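# Remove the lettered cube from the intact shelf strip

## Task

Get the lettered cube that sits on the strip with no break in it out of the shelf. Until that cube is out, no other strip may be slid in or out beyond a small amount, or the attempt fails. Afterwards keep the cube motionless in the air, well above the table, in front of the shelf.

## Robot and tools

Robot: two 7-joint xArm arms, left_arm and right_arm, each with a parallel two-finger gripper and a wrist camera. Their bases sit at (+0.034, +0.321, 0) and (+0.032, -0.324, 0) m. The names are labels only; they do not mean sides of any picture.

Frame: every position and orientation, in commands and results, uses one scene frame. Its origin is on the table top midway between the arms, +x points out over the table, +z points up, and left_arm is on the +y side. Lengths are metres and quaternions are written w, x, y, z.

Gripper geometry: the fingers point along the gripper's own +z axis and open and close along its y axis. end_effector_position is the point between the pads when closed, roughly 2 cm short of the fingertips; the tips advance about 10 mm along +z as the fingers close.

The row: every moving command uses a row of 16 numbers, even when one arm is idle. The first 8 are left_arm: x, y, z, qw, qx, qy, qz, opening; the next 8 are right_arm in the same order. x, y, z and the quaternion are an absolute target pose for that gripper in the scene frame, not an offset. Opening runs from -1 (closed) to +1 (fully open, 0.084 m).

Tools:
- execute_actions: actions is a list holding at most one item. An empty list just reports the state. An action {"rows": [...], "steps": n} takes 1 to 15 rows and up to 15 steps of 1/30 s each (default 15); each row drives one step and the final row repeats if steps outnumber rows. A wait {"steps": n} (up to 300) sends nothing and returns when n steps have elapsed since the previous result, your reply time included. pictures (true/false) chooses whether camera images come back. A call is rejected, with nothing sent, if any target lies over 0.6 m from that arm's last reported position along any gripper axis.
- move: target is one 16-number row as above. Each gripper travels a straight line toward its pose; both paths finish together and take 0.5 to 10 s (cut off at 10 s). speed is the path top speed in m/s, 0.002 to 0.5, default 0.25; rotation is capped at twice that value in rad/s, turning the short way. Opening is applied when the move begins. Paths do not avoid obstacles or the other arm, and the real gripper may lag, wander or overshoot the speed, most of all near full reach. The result adds a move: line with the ending (done, off_target, moving, held, fault) and which limits acted (paced: the pose sent was clipped; held: a check blocked some steps, after which the arm may lurch quickly), plus each gripper's distance from its target. If only one arm is named, the other finished fine.
- wait: seconds from 0 to 10; lets time pass with no new command.
- zoom_image: camera (cam_head_left, cam_head_right, cam_left_wrist, cam_right_wrist) and region [x0, y0, x1, y1] in image pixels, top-left origin, at most 504 by 504. Images are 896x504.
- show_instructions: shows the scene's reference pictures.
- read_manual: licence texts only.
- finished_scene: scene is the number of the current scene; ends and grades it, irreversibly.

How motion behaves: each control step, the commanded pose is clamped to within 70 mm and 16 degrees of the measured one, then solved by damped inverse kinematics, favouring position over orientation. After an action ends, an arm only continues to its last clamped pose, so a distant target may need several calls; read the result and send the remainder. To keep an arm still, resend its full pose from the last result before it stopped, with the wanted opening, in every call. To hold an orientation, repeat your own target quaternion rather than the drifted reported one.

Result lines: each arm's state gives position, quaternion and linear and angular velocity; the printed position may be off at long reach. grip_measured is the actual finger opening on the command scale. "pose unreachable" means the clearance check altered or blocked that arm's command; HELD flags steps where your row was partly or wholly not sent. A Hand target line shows the pose the controller is currently chasing.

Grasping: to keep hold of something, command an opening clearly below grip_measured; the bigger the gap, the firmer the squeeze (about 24 N per pad at most). Closing fast can hit harder.

Things to avoid: nudging any strip other than the intact one before the cube is clear; knocking anything off the table; dropping the cube; slamming or pressing hard into the shelf; letting the two arms collide. If contact torque on a joint reaches its load limit (waist and shoulder 45.5, upper arm roll, elbow and forearm roll 27.3, wrist pitch and roll 18.2 N m, held weight included), that arm backs off and freezes for 10 s. Holding a load heats motors: a MOTOR HOT line appears from 65 °C and at 80 °C the arm is braked until it cools. Loose objects may occasionally get a small push from outside.

Each tool is called after "Request:" as name(argument=value, ...) on one line, values as JSON.

Reference images:

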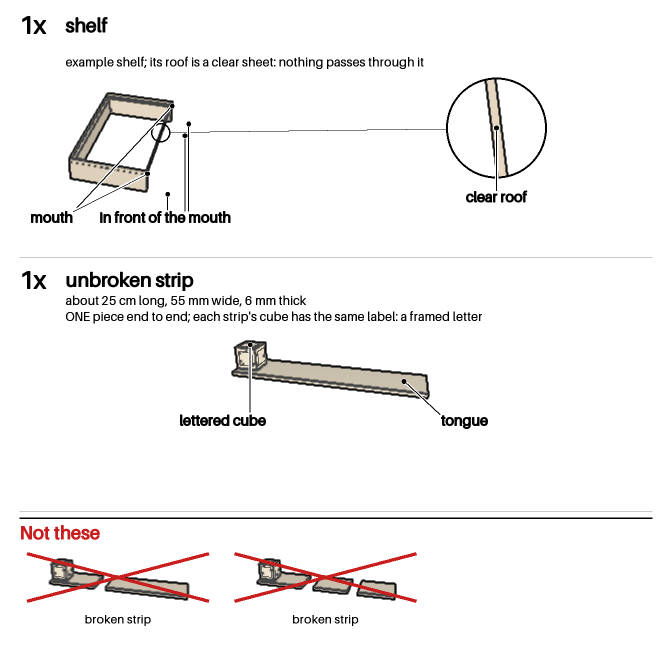

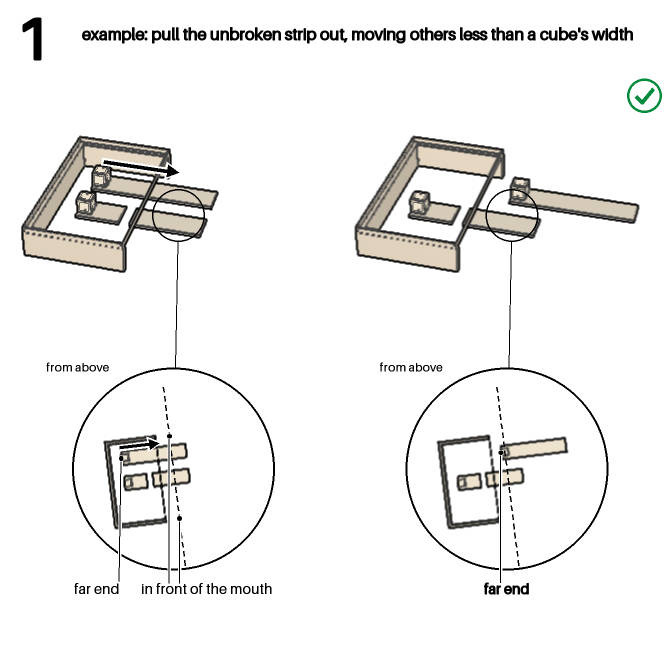

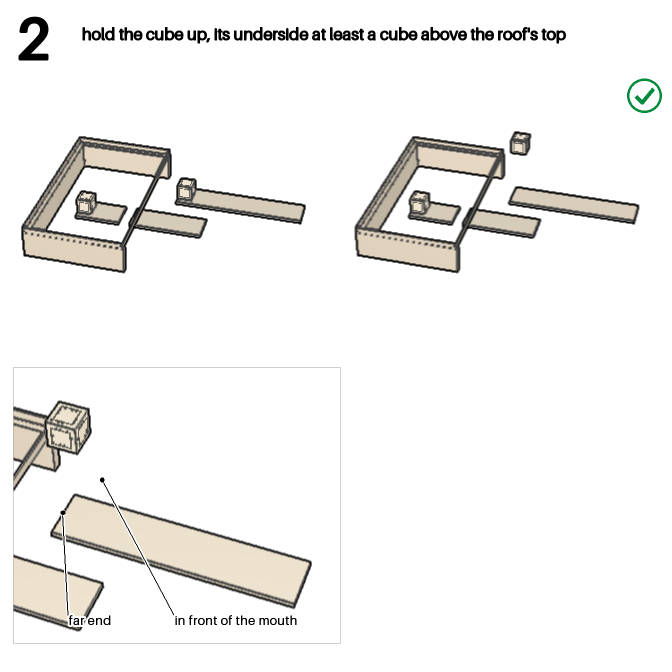

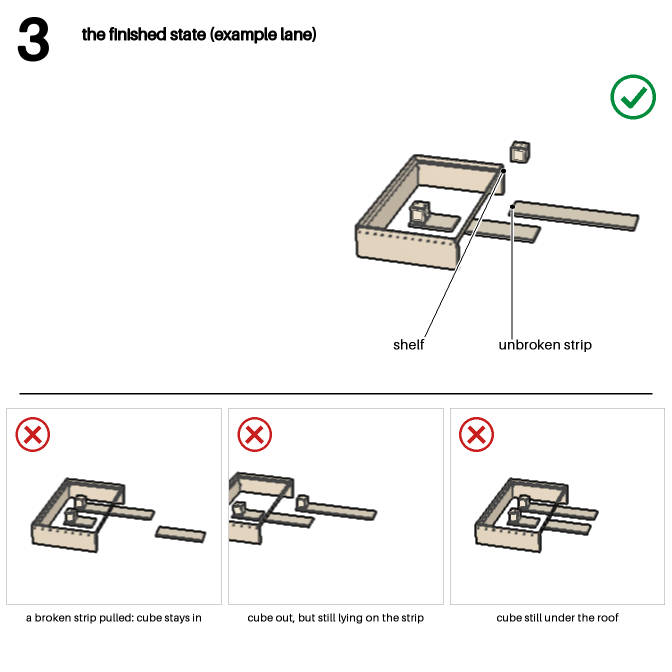

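## Session

Request:
execute_actions(actions=[])

Scene clock: 0.00 s of 4200.00 s.
left_arm: end_effector_position=(+0.1021, +0.0594, +0.1555) grip_measured=+1.00 end_effector_quat_wxyz=(-0.357, +0.229, +0.726, -0.542) end_effector_velocity=(+0.000, +0.000, +0.000) end_effector_angular_velocity=(-0.000, +0.001, +0.001) | right_arm: end_effector_position=(+0.3783, -0.0073, +0.3887) grip_measured=+1.00 end_effector_quat_wxyz=(-0.454, +0.595, +0.660, -0.065) end_effector_velocity=(+0.000, -0.000, -0.000) end_effector_angular_velocity=(-0.000, -0.000, -0.001)
Joint positions: left_arm=[-1.969 -1.467  1.851  0.293  0.31   0.969  2.974  0.084] | right_arm=[ 0.52   0.326 -0.339  1.768  0.876  2.059 -1.255  0.084]
Joint velocities: left_arm=[ 0.001 -0.    -0.    -0.    -0.001  0.    -0.    -0.   ] | right_arm=[-0.  0. -0. -0. -0. -0.  0. -0.]
Hand target (left_arm): +0.102, +0.059, +0.156; -0.357, +0.229, +0.726, -0.542
Hand target (right_arm): +0.378, -0.007, +0.389; -0.454, +0.595, +0.660, -0.065

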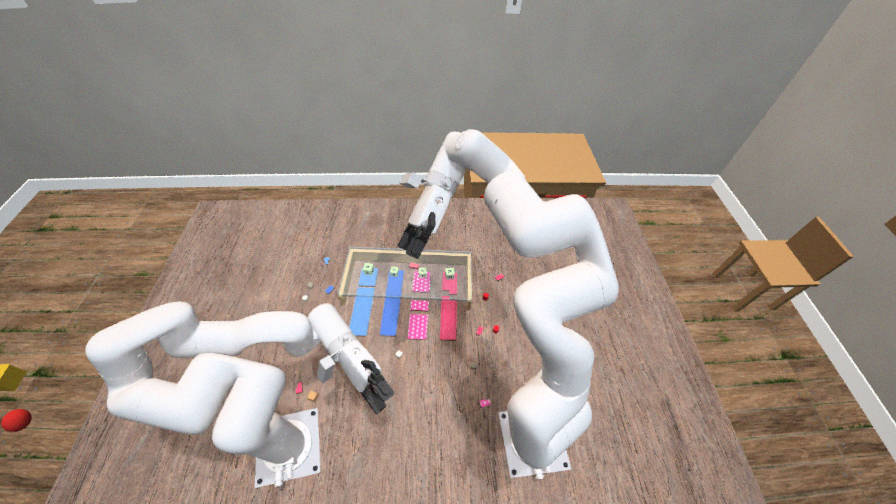

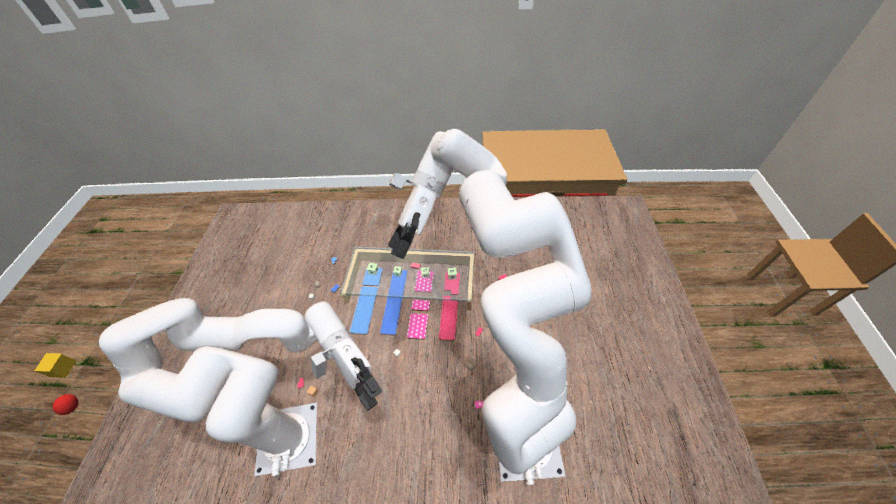

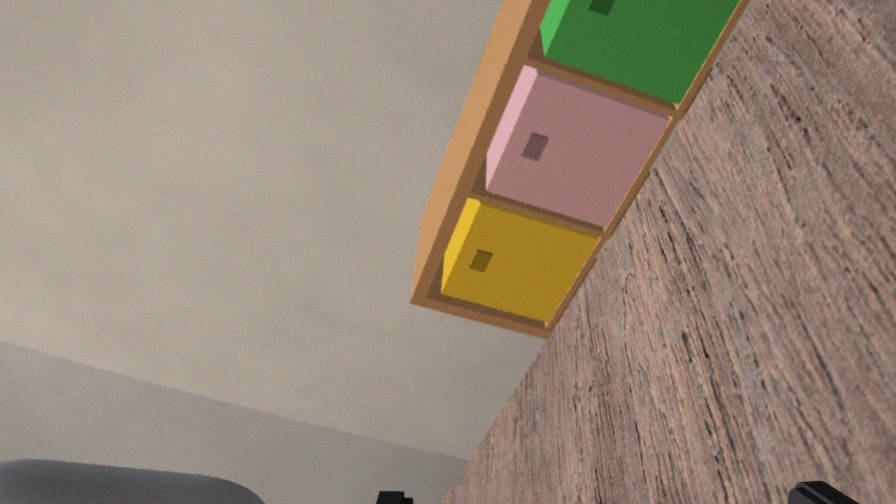

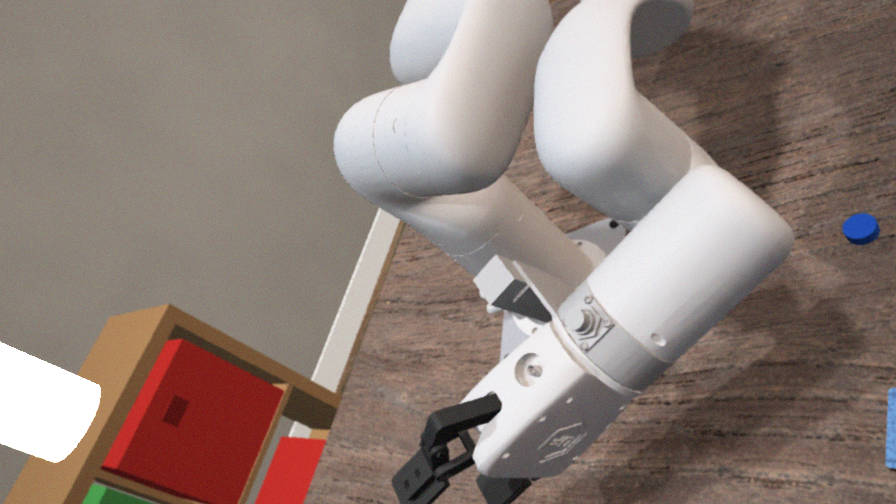

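Look from above with the right arm; move the left away.

Request:
move(target=[0.1,0.3,0.3,-0.357,0.229,0.726,-0.542,1,0.36,0.03,0.4,0,1,0,0,1])

Scene clock: 5.27 s of 4200.00 s.
left_arm: end_effector_position=(+0.1012, +0.1711, +0.2231) grip_measured=+1.00 end_effector_quat_wxyz=(-0.357, +0.229, +0.725, -0.542) end_effector_velocity=(+0.000, -0.000, +0.000) end_effector_angular_velocity=(-0.001, +0.001, +0.002) | right_arm: end_effector_position=(+0.3602, +0.0297, +0.4001) grip_measured=+1.00 end_effector_quat_wxyz=(-0.000, +1.000, -0.001, -0.000) end_effector_velocity=(-0.001, +0.001, -0.000) end_effector_angular_velocity=(-0.004, +0.001, -0.000)
Joint positions: left_arm=[-1.409 -1.499  1.565  0.277  0.13   1.526  2.927  0.084] | right_arm=[ 0.855  0.056 -0.112  1.678  0.007  1.622  0.821  0.084]
Joint velocities: left_arm=[-0.001  0.001 -0.    -0.    -0.002 -0.002 -0.    -0.   ] | right_arm=[ 0.002  0.003  0.002  0.004 -0.002  0.004  0.004 -0.   ]
Hand target (left_arm): +0.101, +0.171, +0.223; -0.357, +0.229, +0.725, -0.542
Hand target (right_arm): +0.360, +0.030, +0.400; +0.000, +1.000, -0.001, -0.000
Off the commanded pose (left_arm): 0.150 m, 0 deg; position clipped at the last step of the last action.
Off the commanded pose (right_arm): 0.000 m, 0 deg.
move: held (left_arm); limits=paced,held; held on 68 of 125 steps (left_arm), including the last (left_arm)
pose unreachable (left arm): on one or more control steps of this call this arm could not follow its commanded pose, so it was not sent that pose on those steps. On the call's last step it was still not sent that pose. It may still have moved: this result reports where it is.
cause: the commanded pose would bring two parts of the arm too close to each other (joints 3 (upper arm roll) to 7 (wrist roll) lie between them).

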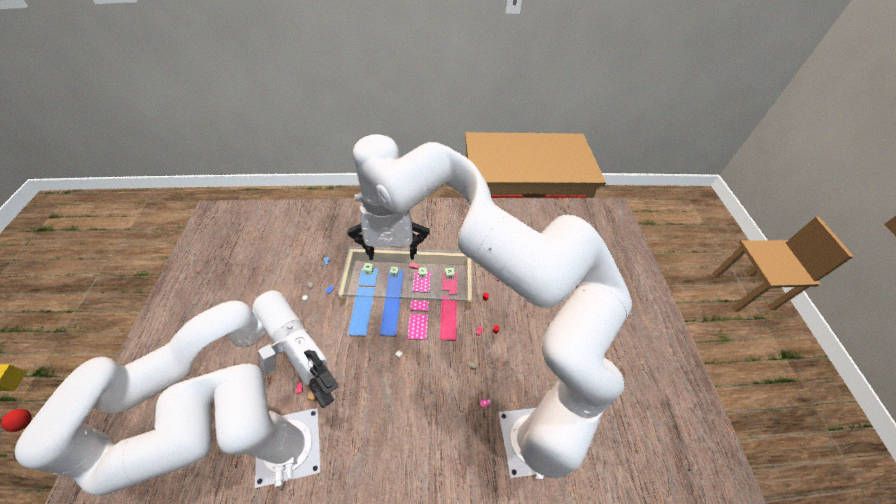

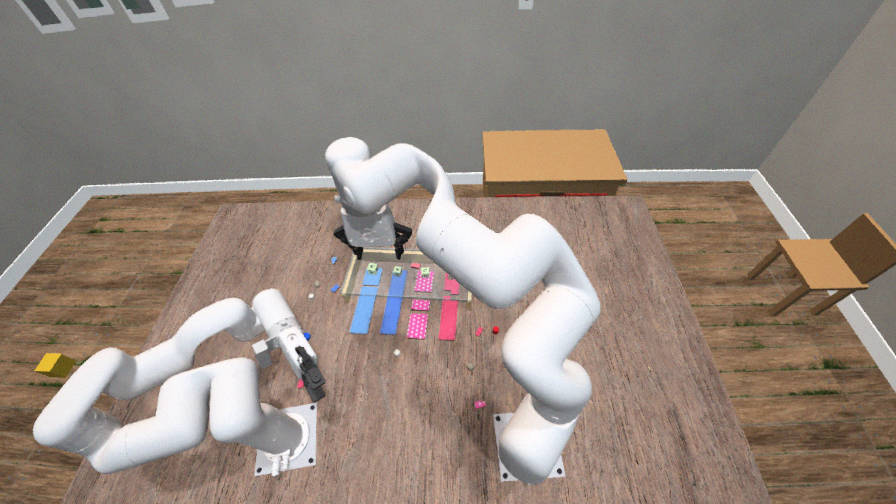

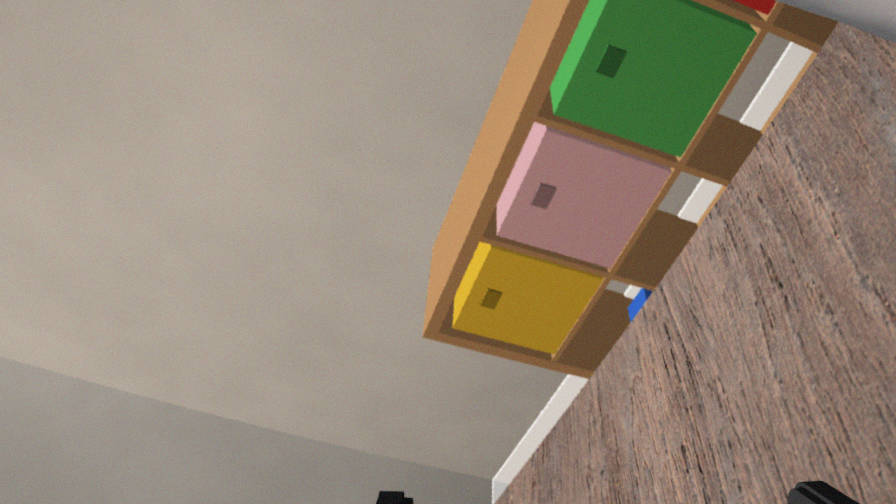

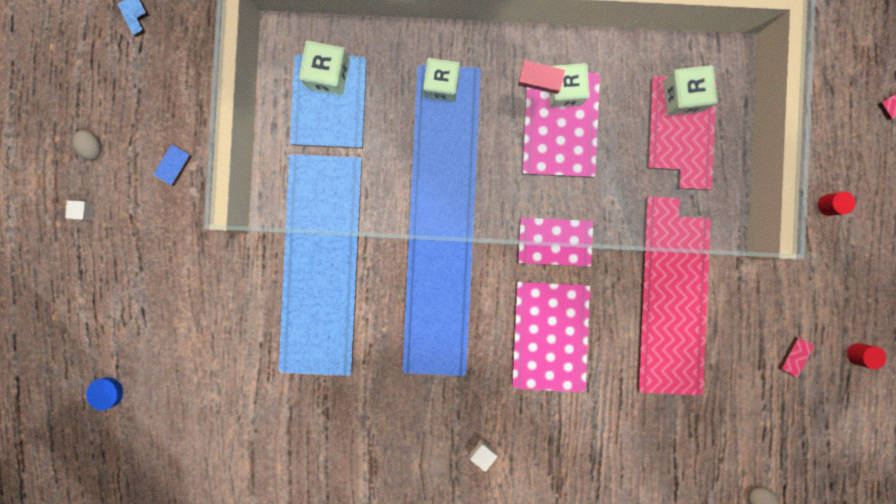

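Request:
move(target=[0.0,0.1,0.4,-0.357,0.229,0.726,-0.542,1,0.358,0.071,0.06,0,1,0,0,0.65])

Request:
move(target=[0.0,0.1,0.4,-0.357,0.229,0.726,-0.542,1,0.358,0.071,0.019,0,1,0,0,0.65], speed=0.05)

Request:
move(target=[0.0,0.1,0.4,-0.357,0.229,0.726,-0.542,1,0.358,0.071,0.019,0,1,0,0,-0.3])

Scene clock: 11.27 s of 4200.00 s.
left_arm: end_effector_position=(+0.0986, +0.1693, +0.2279) grip_measured=+1.00 end_effector_quat_wxyz=(-0.357, +0.229, +0.725, -0.542) end_effector_velocity=(-0.000, -0.000, +0.000) end_effector_angular_velocity=(-0.000, +0.001, -0.000) | right_arm: end_effector_position=(+0.3591, +0.0728, +0.0607) grip_measured=+0.65 end_effector_quat_wxyz=(-0.001, +1.000, -0.000, -0.000) end_effector_velocity=(-0.003, -0.002, -0.006) end_effector_angular_velocity=(-0.010, +0.009, +0.002)
Joint positions: left_arm=[-1.403 -1.506  1.547  0.267  0.115  1.523  2.915  0.084] | right_arm=[ 0.88   0.375 -0.076  1.086  0.045  0.711  0.849  0.071]
Joint velocities: left_arm=[-0.    -0.     0.    -0.    -0.001  0.    -0.001 -0.   ] | right_arm=[ 0.001  0.009  0.002 -0.005  0.    -0.001 -0.    -0.   ]
Hand target (left_arm): +0.099, +0.169, +0.228; -0.357, +0.229, +0.725, -0.542
Hand target (right_arm): +0.359, +0.073, +0.060; -0.000, +1.000, +0.000, -0.001
Off the commanded pose (left_arm): 0.210 m, 0 deg; position clipped at the last step of the last action.
Off the commanded pose (right_arm): 0.002 m, 0 deg.
After step 90, 1.10 s passed at rest.
move: held (left_arm); limits=paced,held; held on 52 of 57 steps (left_arm), including the last (left_arm)
pose unreachable (left arm): on one or more control steps of this call this arm could not follow its commanded pose, so it was not sent that pose on those steps. On the call's last step it was still not sent that pose. It may still have moved: this result reports where it is.
cause: the commanded pose would bring two parts of the arm too close to each other (joints 3 (upper arm roll) to 7 (wrist roll) lie between them).

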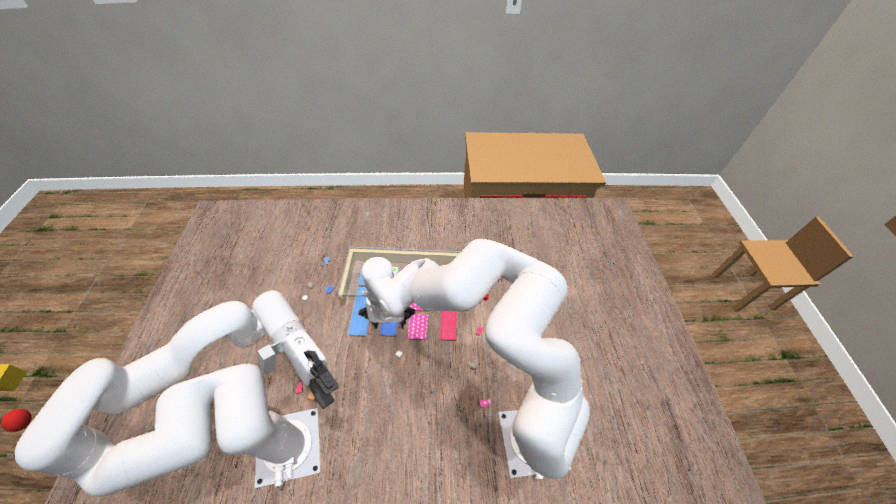

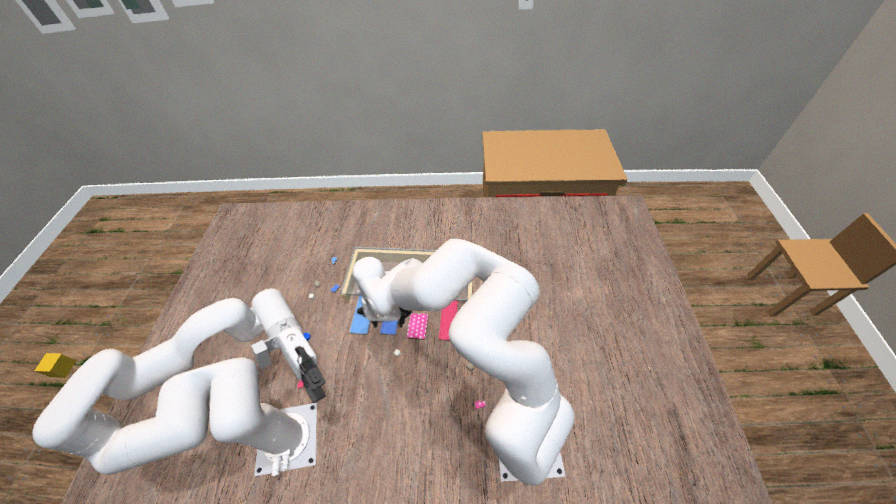

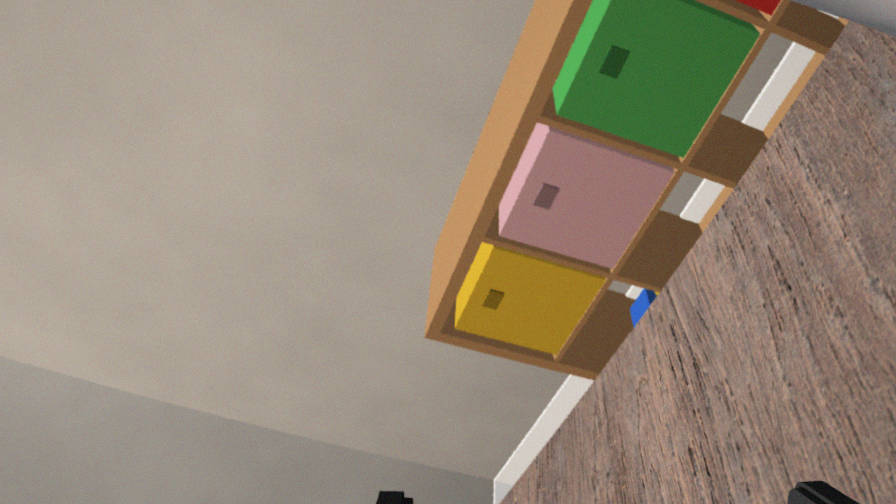

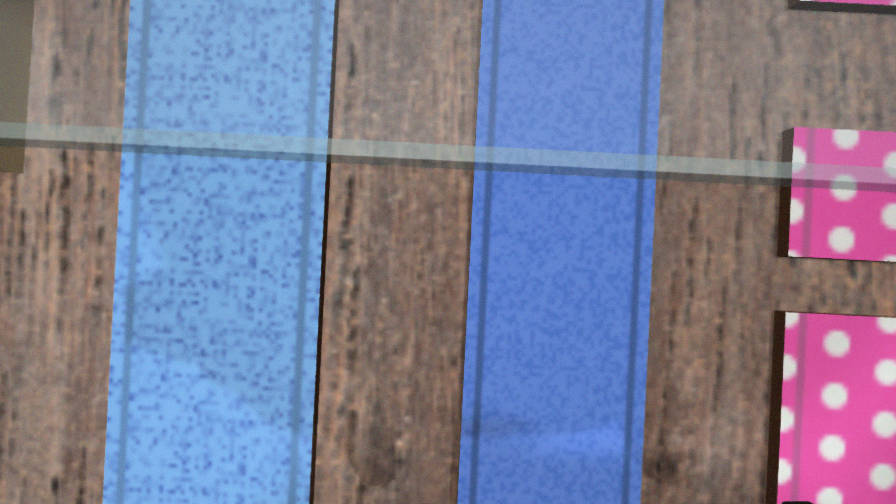

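Scene clock: 15.93 s of 4200.00 s.
left_arm: end_effector_position=(+0.0954, +0.1671, +0.2332) grip_measured=+1.00 end_effector_quat_wxyz=(-0.357, +0.229, +0.725, -0.542) end_effector_velocity=(+0.000, +0.000, +0.000) end_effector_angular_velocity=(-0.001, -0.000, +0.000) | right_arm: end_effector_position=(+0.3580, +0.0712, +0.0189) grip_measured=+0.65 end_effector_quat_wxyz=(-0.000, +1.000, -0.000, -0.000) end_effector_velocity=(+0.001, +0.000, -0.000) end_effector_angular_velocity=(+0.001, -0.001, -0.001)
Joint positions: left_arm=[-1.397 -1.514  1.527  0.256  0.099  1.52   2.901  0.084] | right_arm=[ 0.876  0.46  -0.07   1.07   0.055  0.612  0.843  0.071]
Joint velocities: left_arm=[ 0. -0.  0.  0. -0. -0.  0.  0.] | right_arm=[-0.001  0.001 -0.     0.001  0.    -0.002 -0.    -0.   ]
Hand target (left_arm): +0.095, +0.167, +0.233; -0.357, +0.229, +0.725, -0.542
Hand target (right_arm): +0.358, +0.071, +0.019; -0.000, +1.000, -0.000, -0.000
Off the commanded pose (left_arm): 0.204 m, 0 deg; position clipped at the last step of the last action.
Off the commanded pose (right_arm): 0.000 m, 0 deg.
move: held (left_arm); limits=paced,held; held on 126 of 133 steps (left_arm), including the last (left_arm)
pose unreachable (left arm): on one or more control steps of this call this arm could not follow its commanded pose, so it was not sent that pose on those steps. On the call's last step it was still not sent that pose. It may still have moved: this result reports where it is.
cause: the commanded pose would bring two parts of the arm too close to each other (joints 3 (upper arm roll) to 7 (wrist roll) lie between them).

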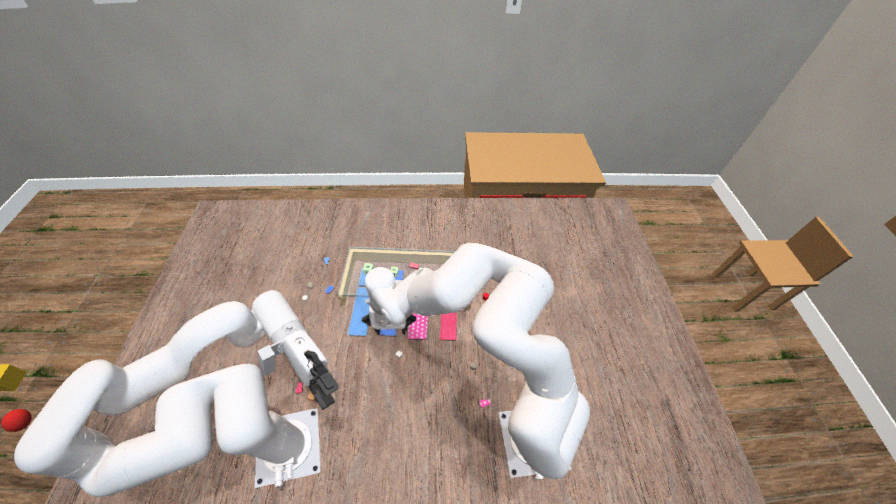

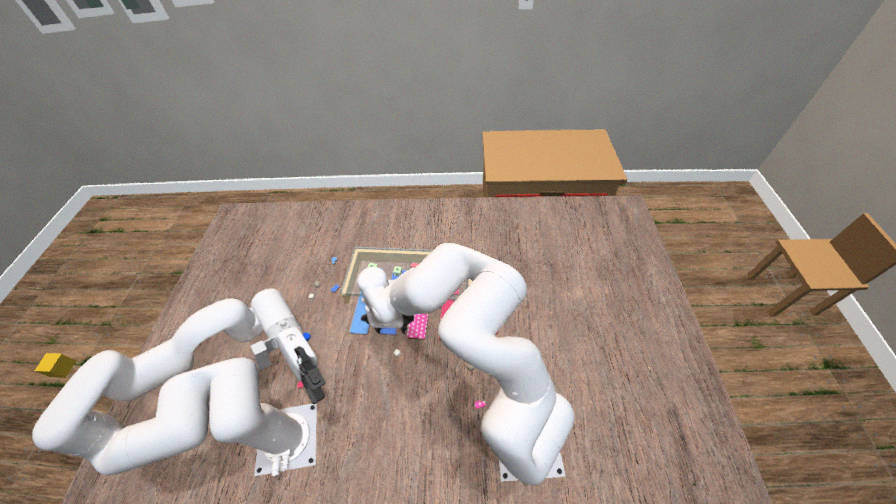

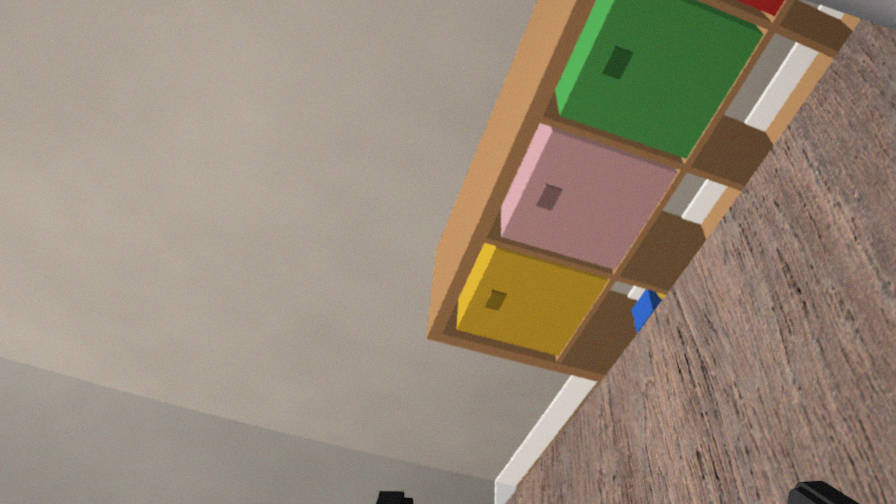

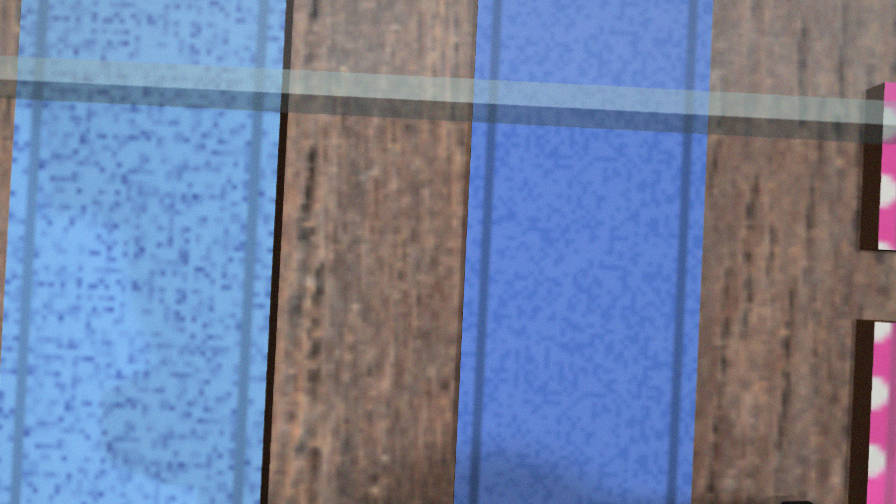

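Scene clock: 17.30 s of 4200.00 s.
left_arm: end_effector_position=(+0.0953, +0.1669, +0.2336) grip_measured=+1.00 end_effector_quat_wxyz=(-0.357, +0.229, +0.725, -0.542) end_effector_velocity=(+0.000, -0.000, +0.000) end_effector_angular_velocity=(-0.001, -0.000, +0.000) | right_arm: end_effector_position=(+0.3588, +0.0724, +0.0205) grip_measured=+0.13 end_effector_quat_wxyz=(-0.002, +1.000, +0.000, +0.001) end_effector_velocity=(+0.000, -0.000, -0.000) end_effector_angular_velocity=(-0.002, +0.001, +0.001)
Joint positions: left_arm=[-1.397 -1.515  1.525  0.255  0.097  1.519  2.9    0.084] | right_arm=[ 0.876  0.458 -0.07   1.071  0.054  0.611  0.843  0.05 ]
Joint velocities: left_arm=[-0.    -0.    -0.     0.    -0.    -0.001  0.     0.   ] | right_arm=[-0.     0.001 -0.     0.002 -0.002  0.002 -0.    -0.   ]
Hand target (left_arm): +0.095, +0.167, +0.234; -0.357, +0.229, +0.725, -0.542
Hand target (right_arm): +0.358, +0.071, +0.019; +0.000, +1.000, -0.000, +0.000
Off the commanded pose (left_arm): 0.203 m, 0 deg; position clipped at the last step of the last action.
Off the commanded pose (right_arm): 0.002 m, 0 deg.
move: held (left_arm); limits=paced,held; held on 32 of 34 steps (left_arm), including the last (left_arm)
pose unreachable (left arm): on one or more control steps of this call this arm could not follow its commanded pose, so it was not sent that pose on those steps. On the call's last step it was still not sent that pose. It may still have moved: this result reports where it is.
cause: the commanded pose would bring two parts of the arm too close to each other (joints 3 (upper arm roll) to 7 (wrist roll) lie between them).

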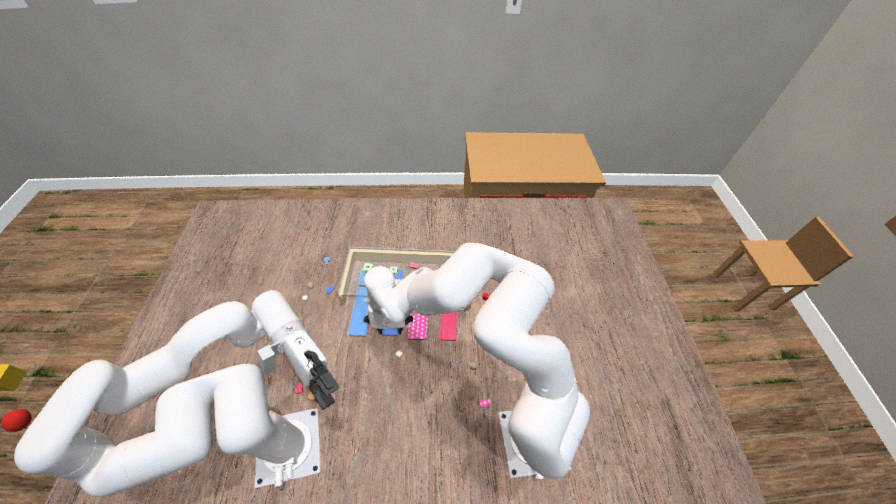

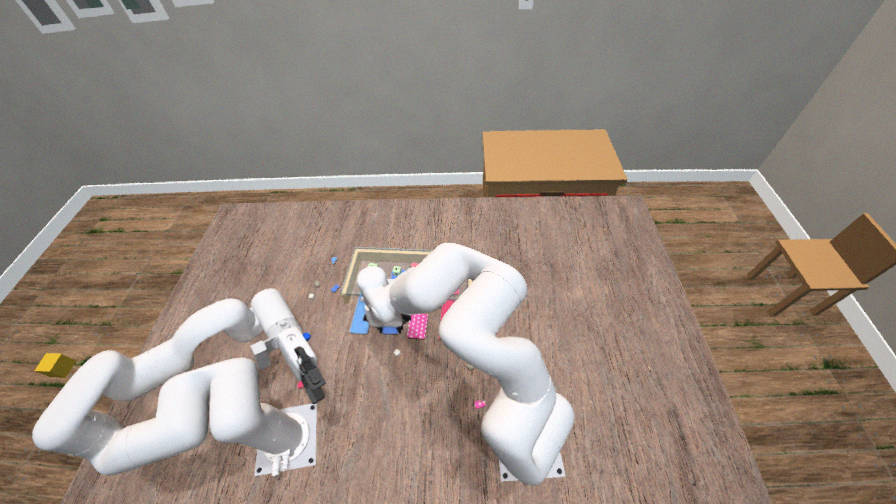

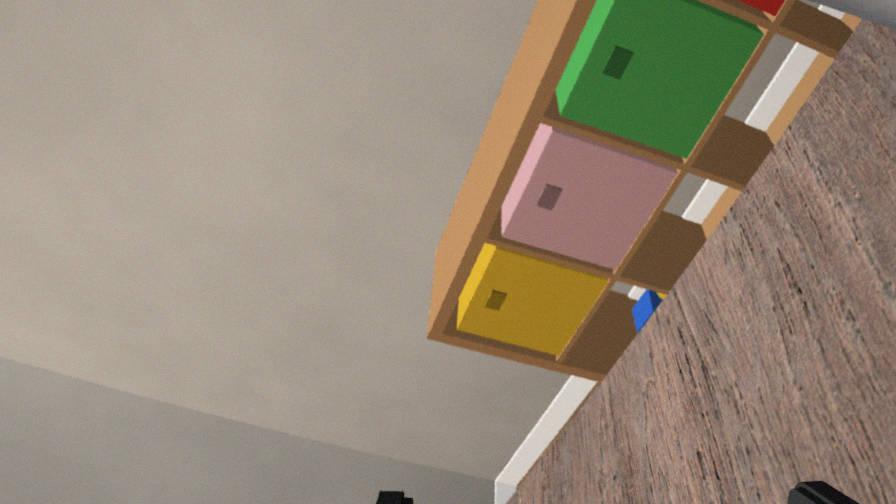

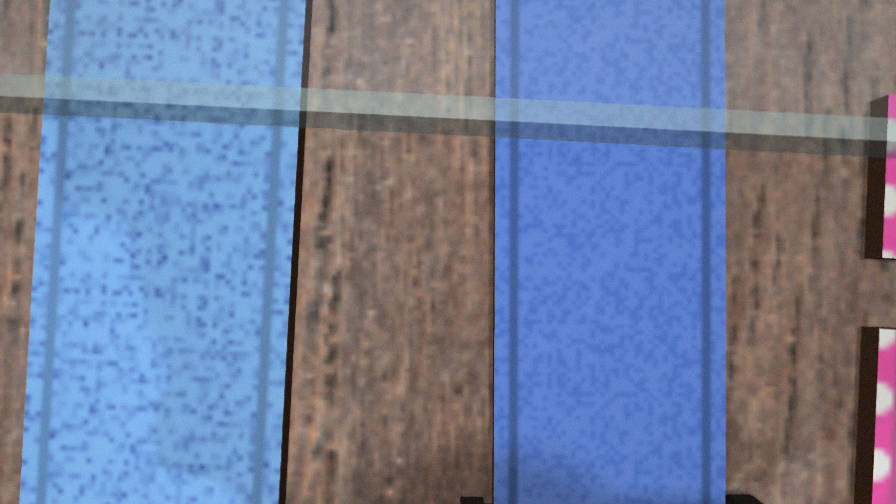

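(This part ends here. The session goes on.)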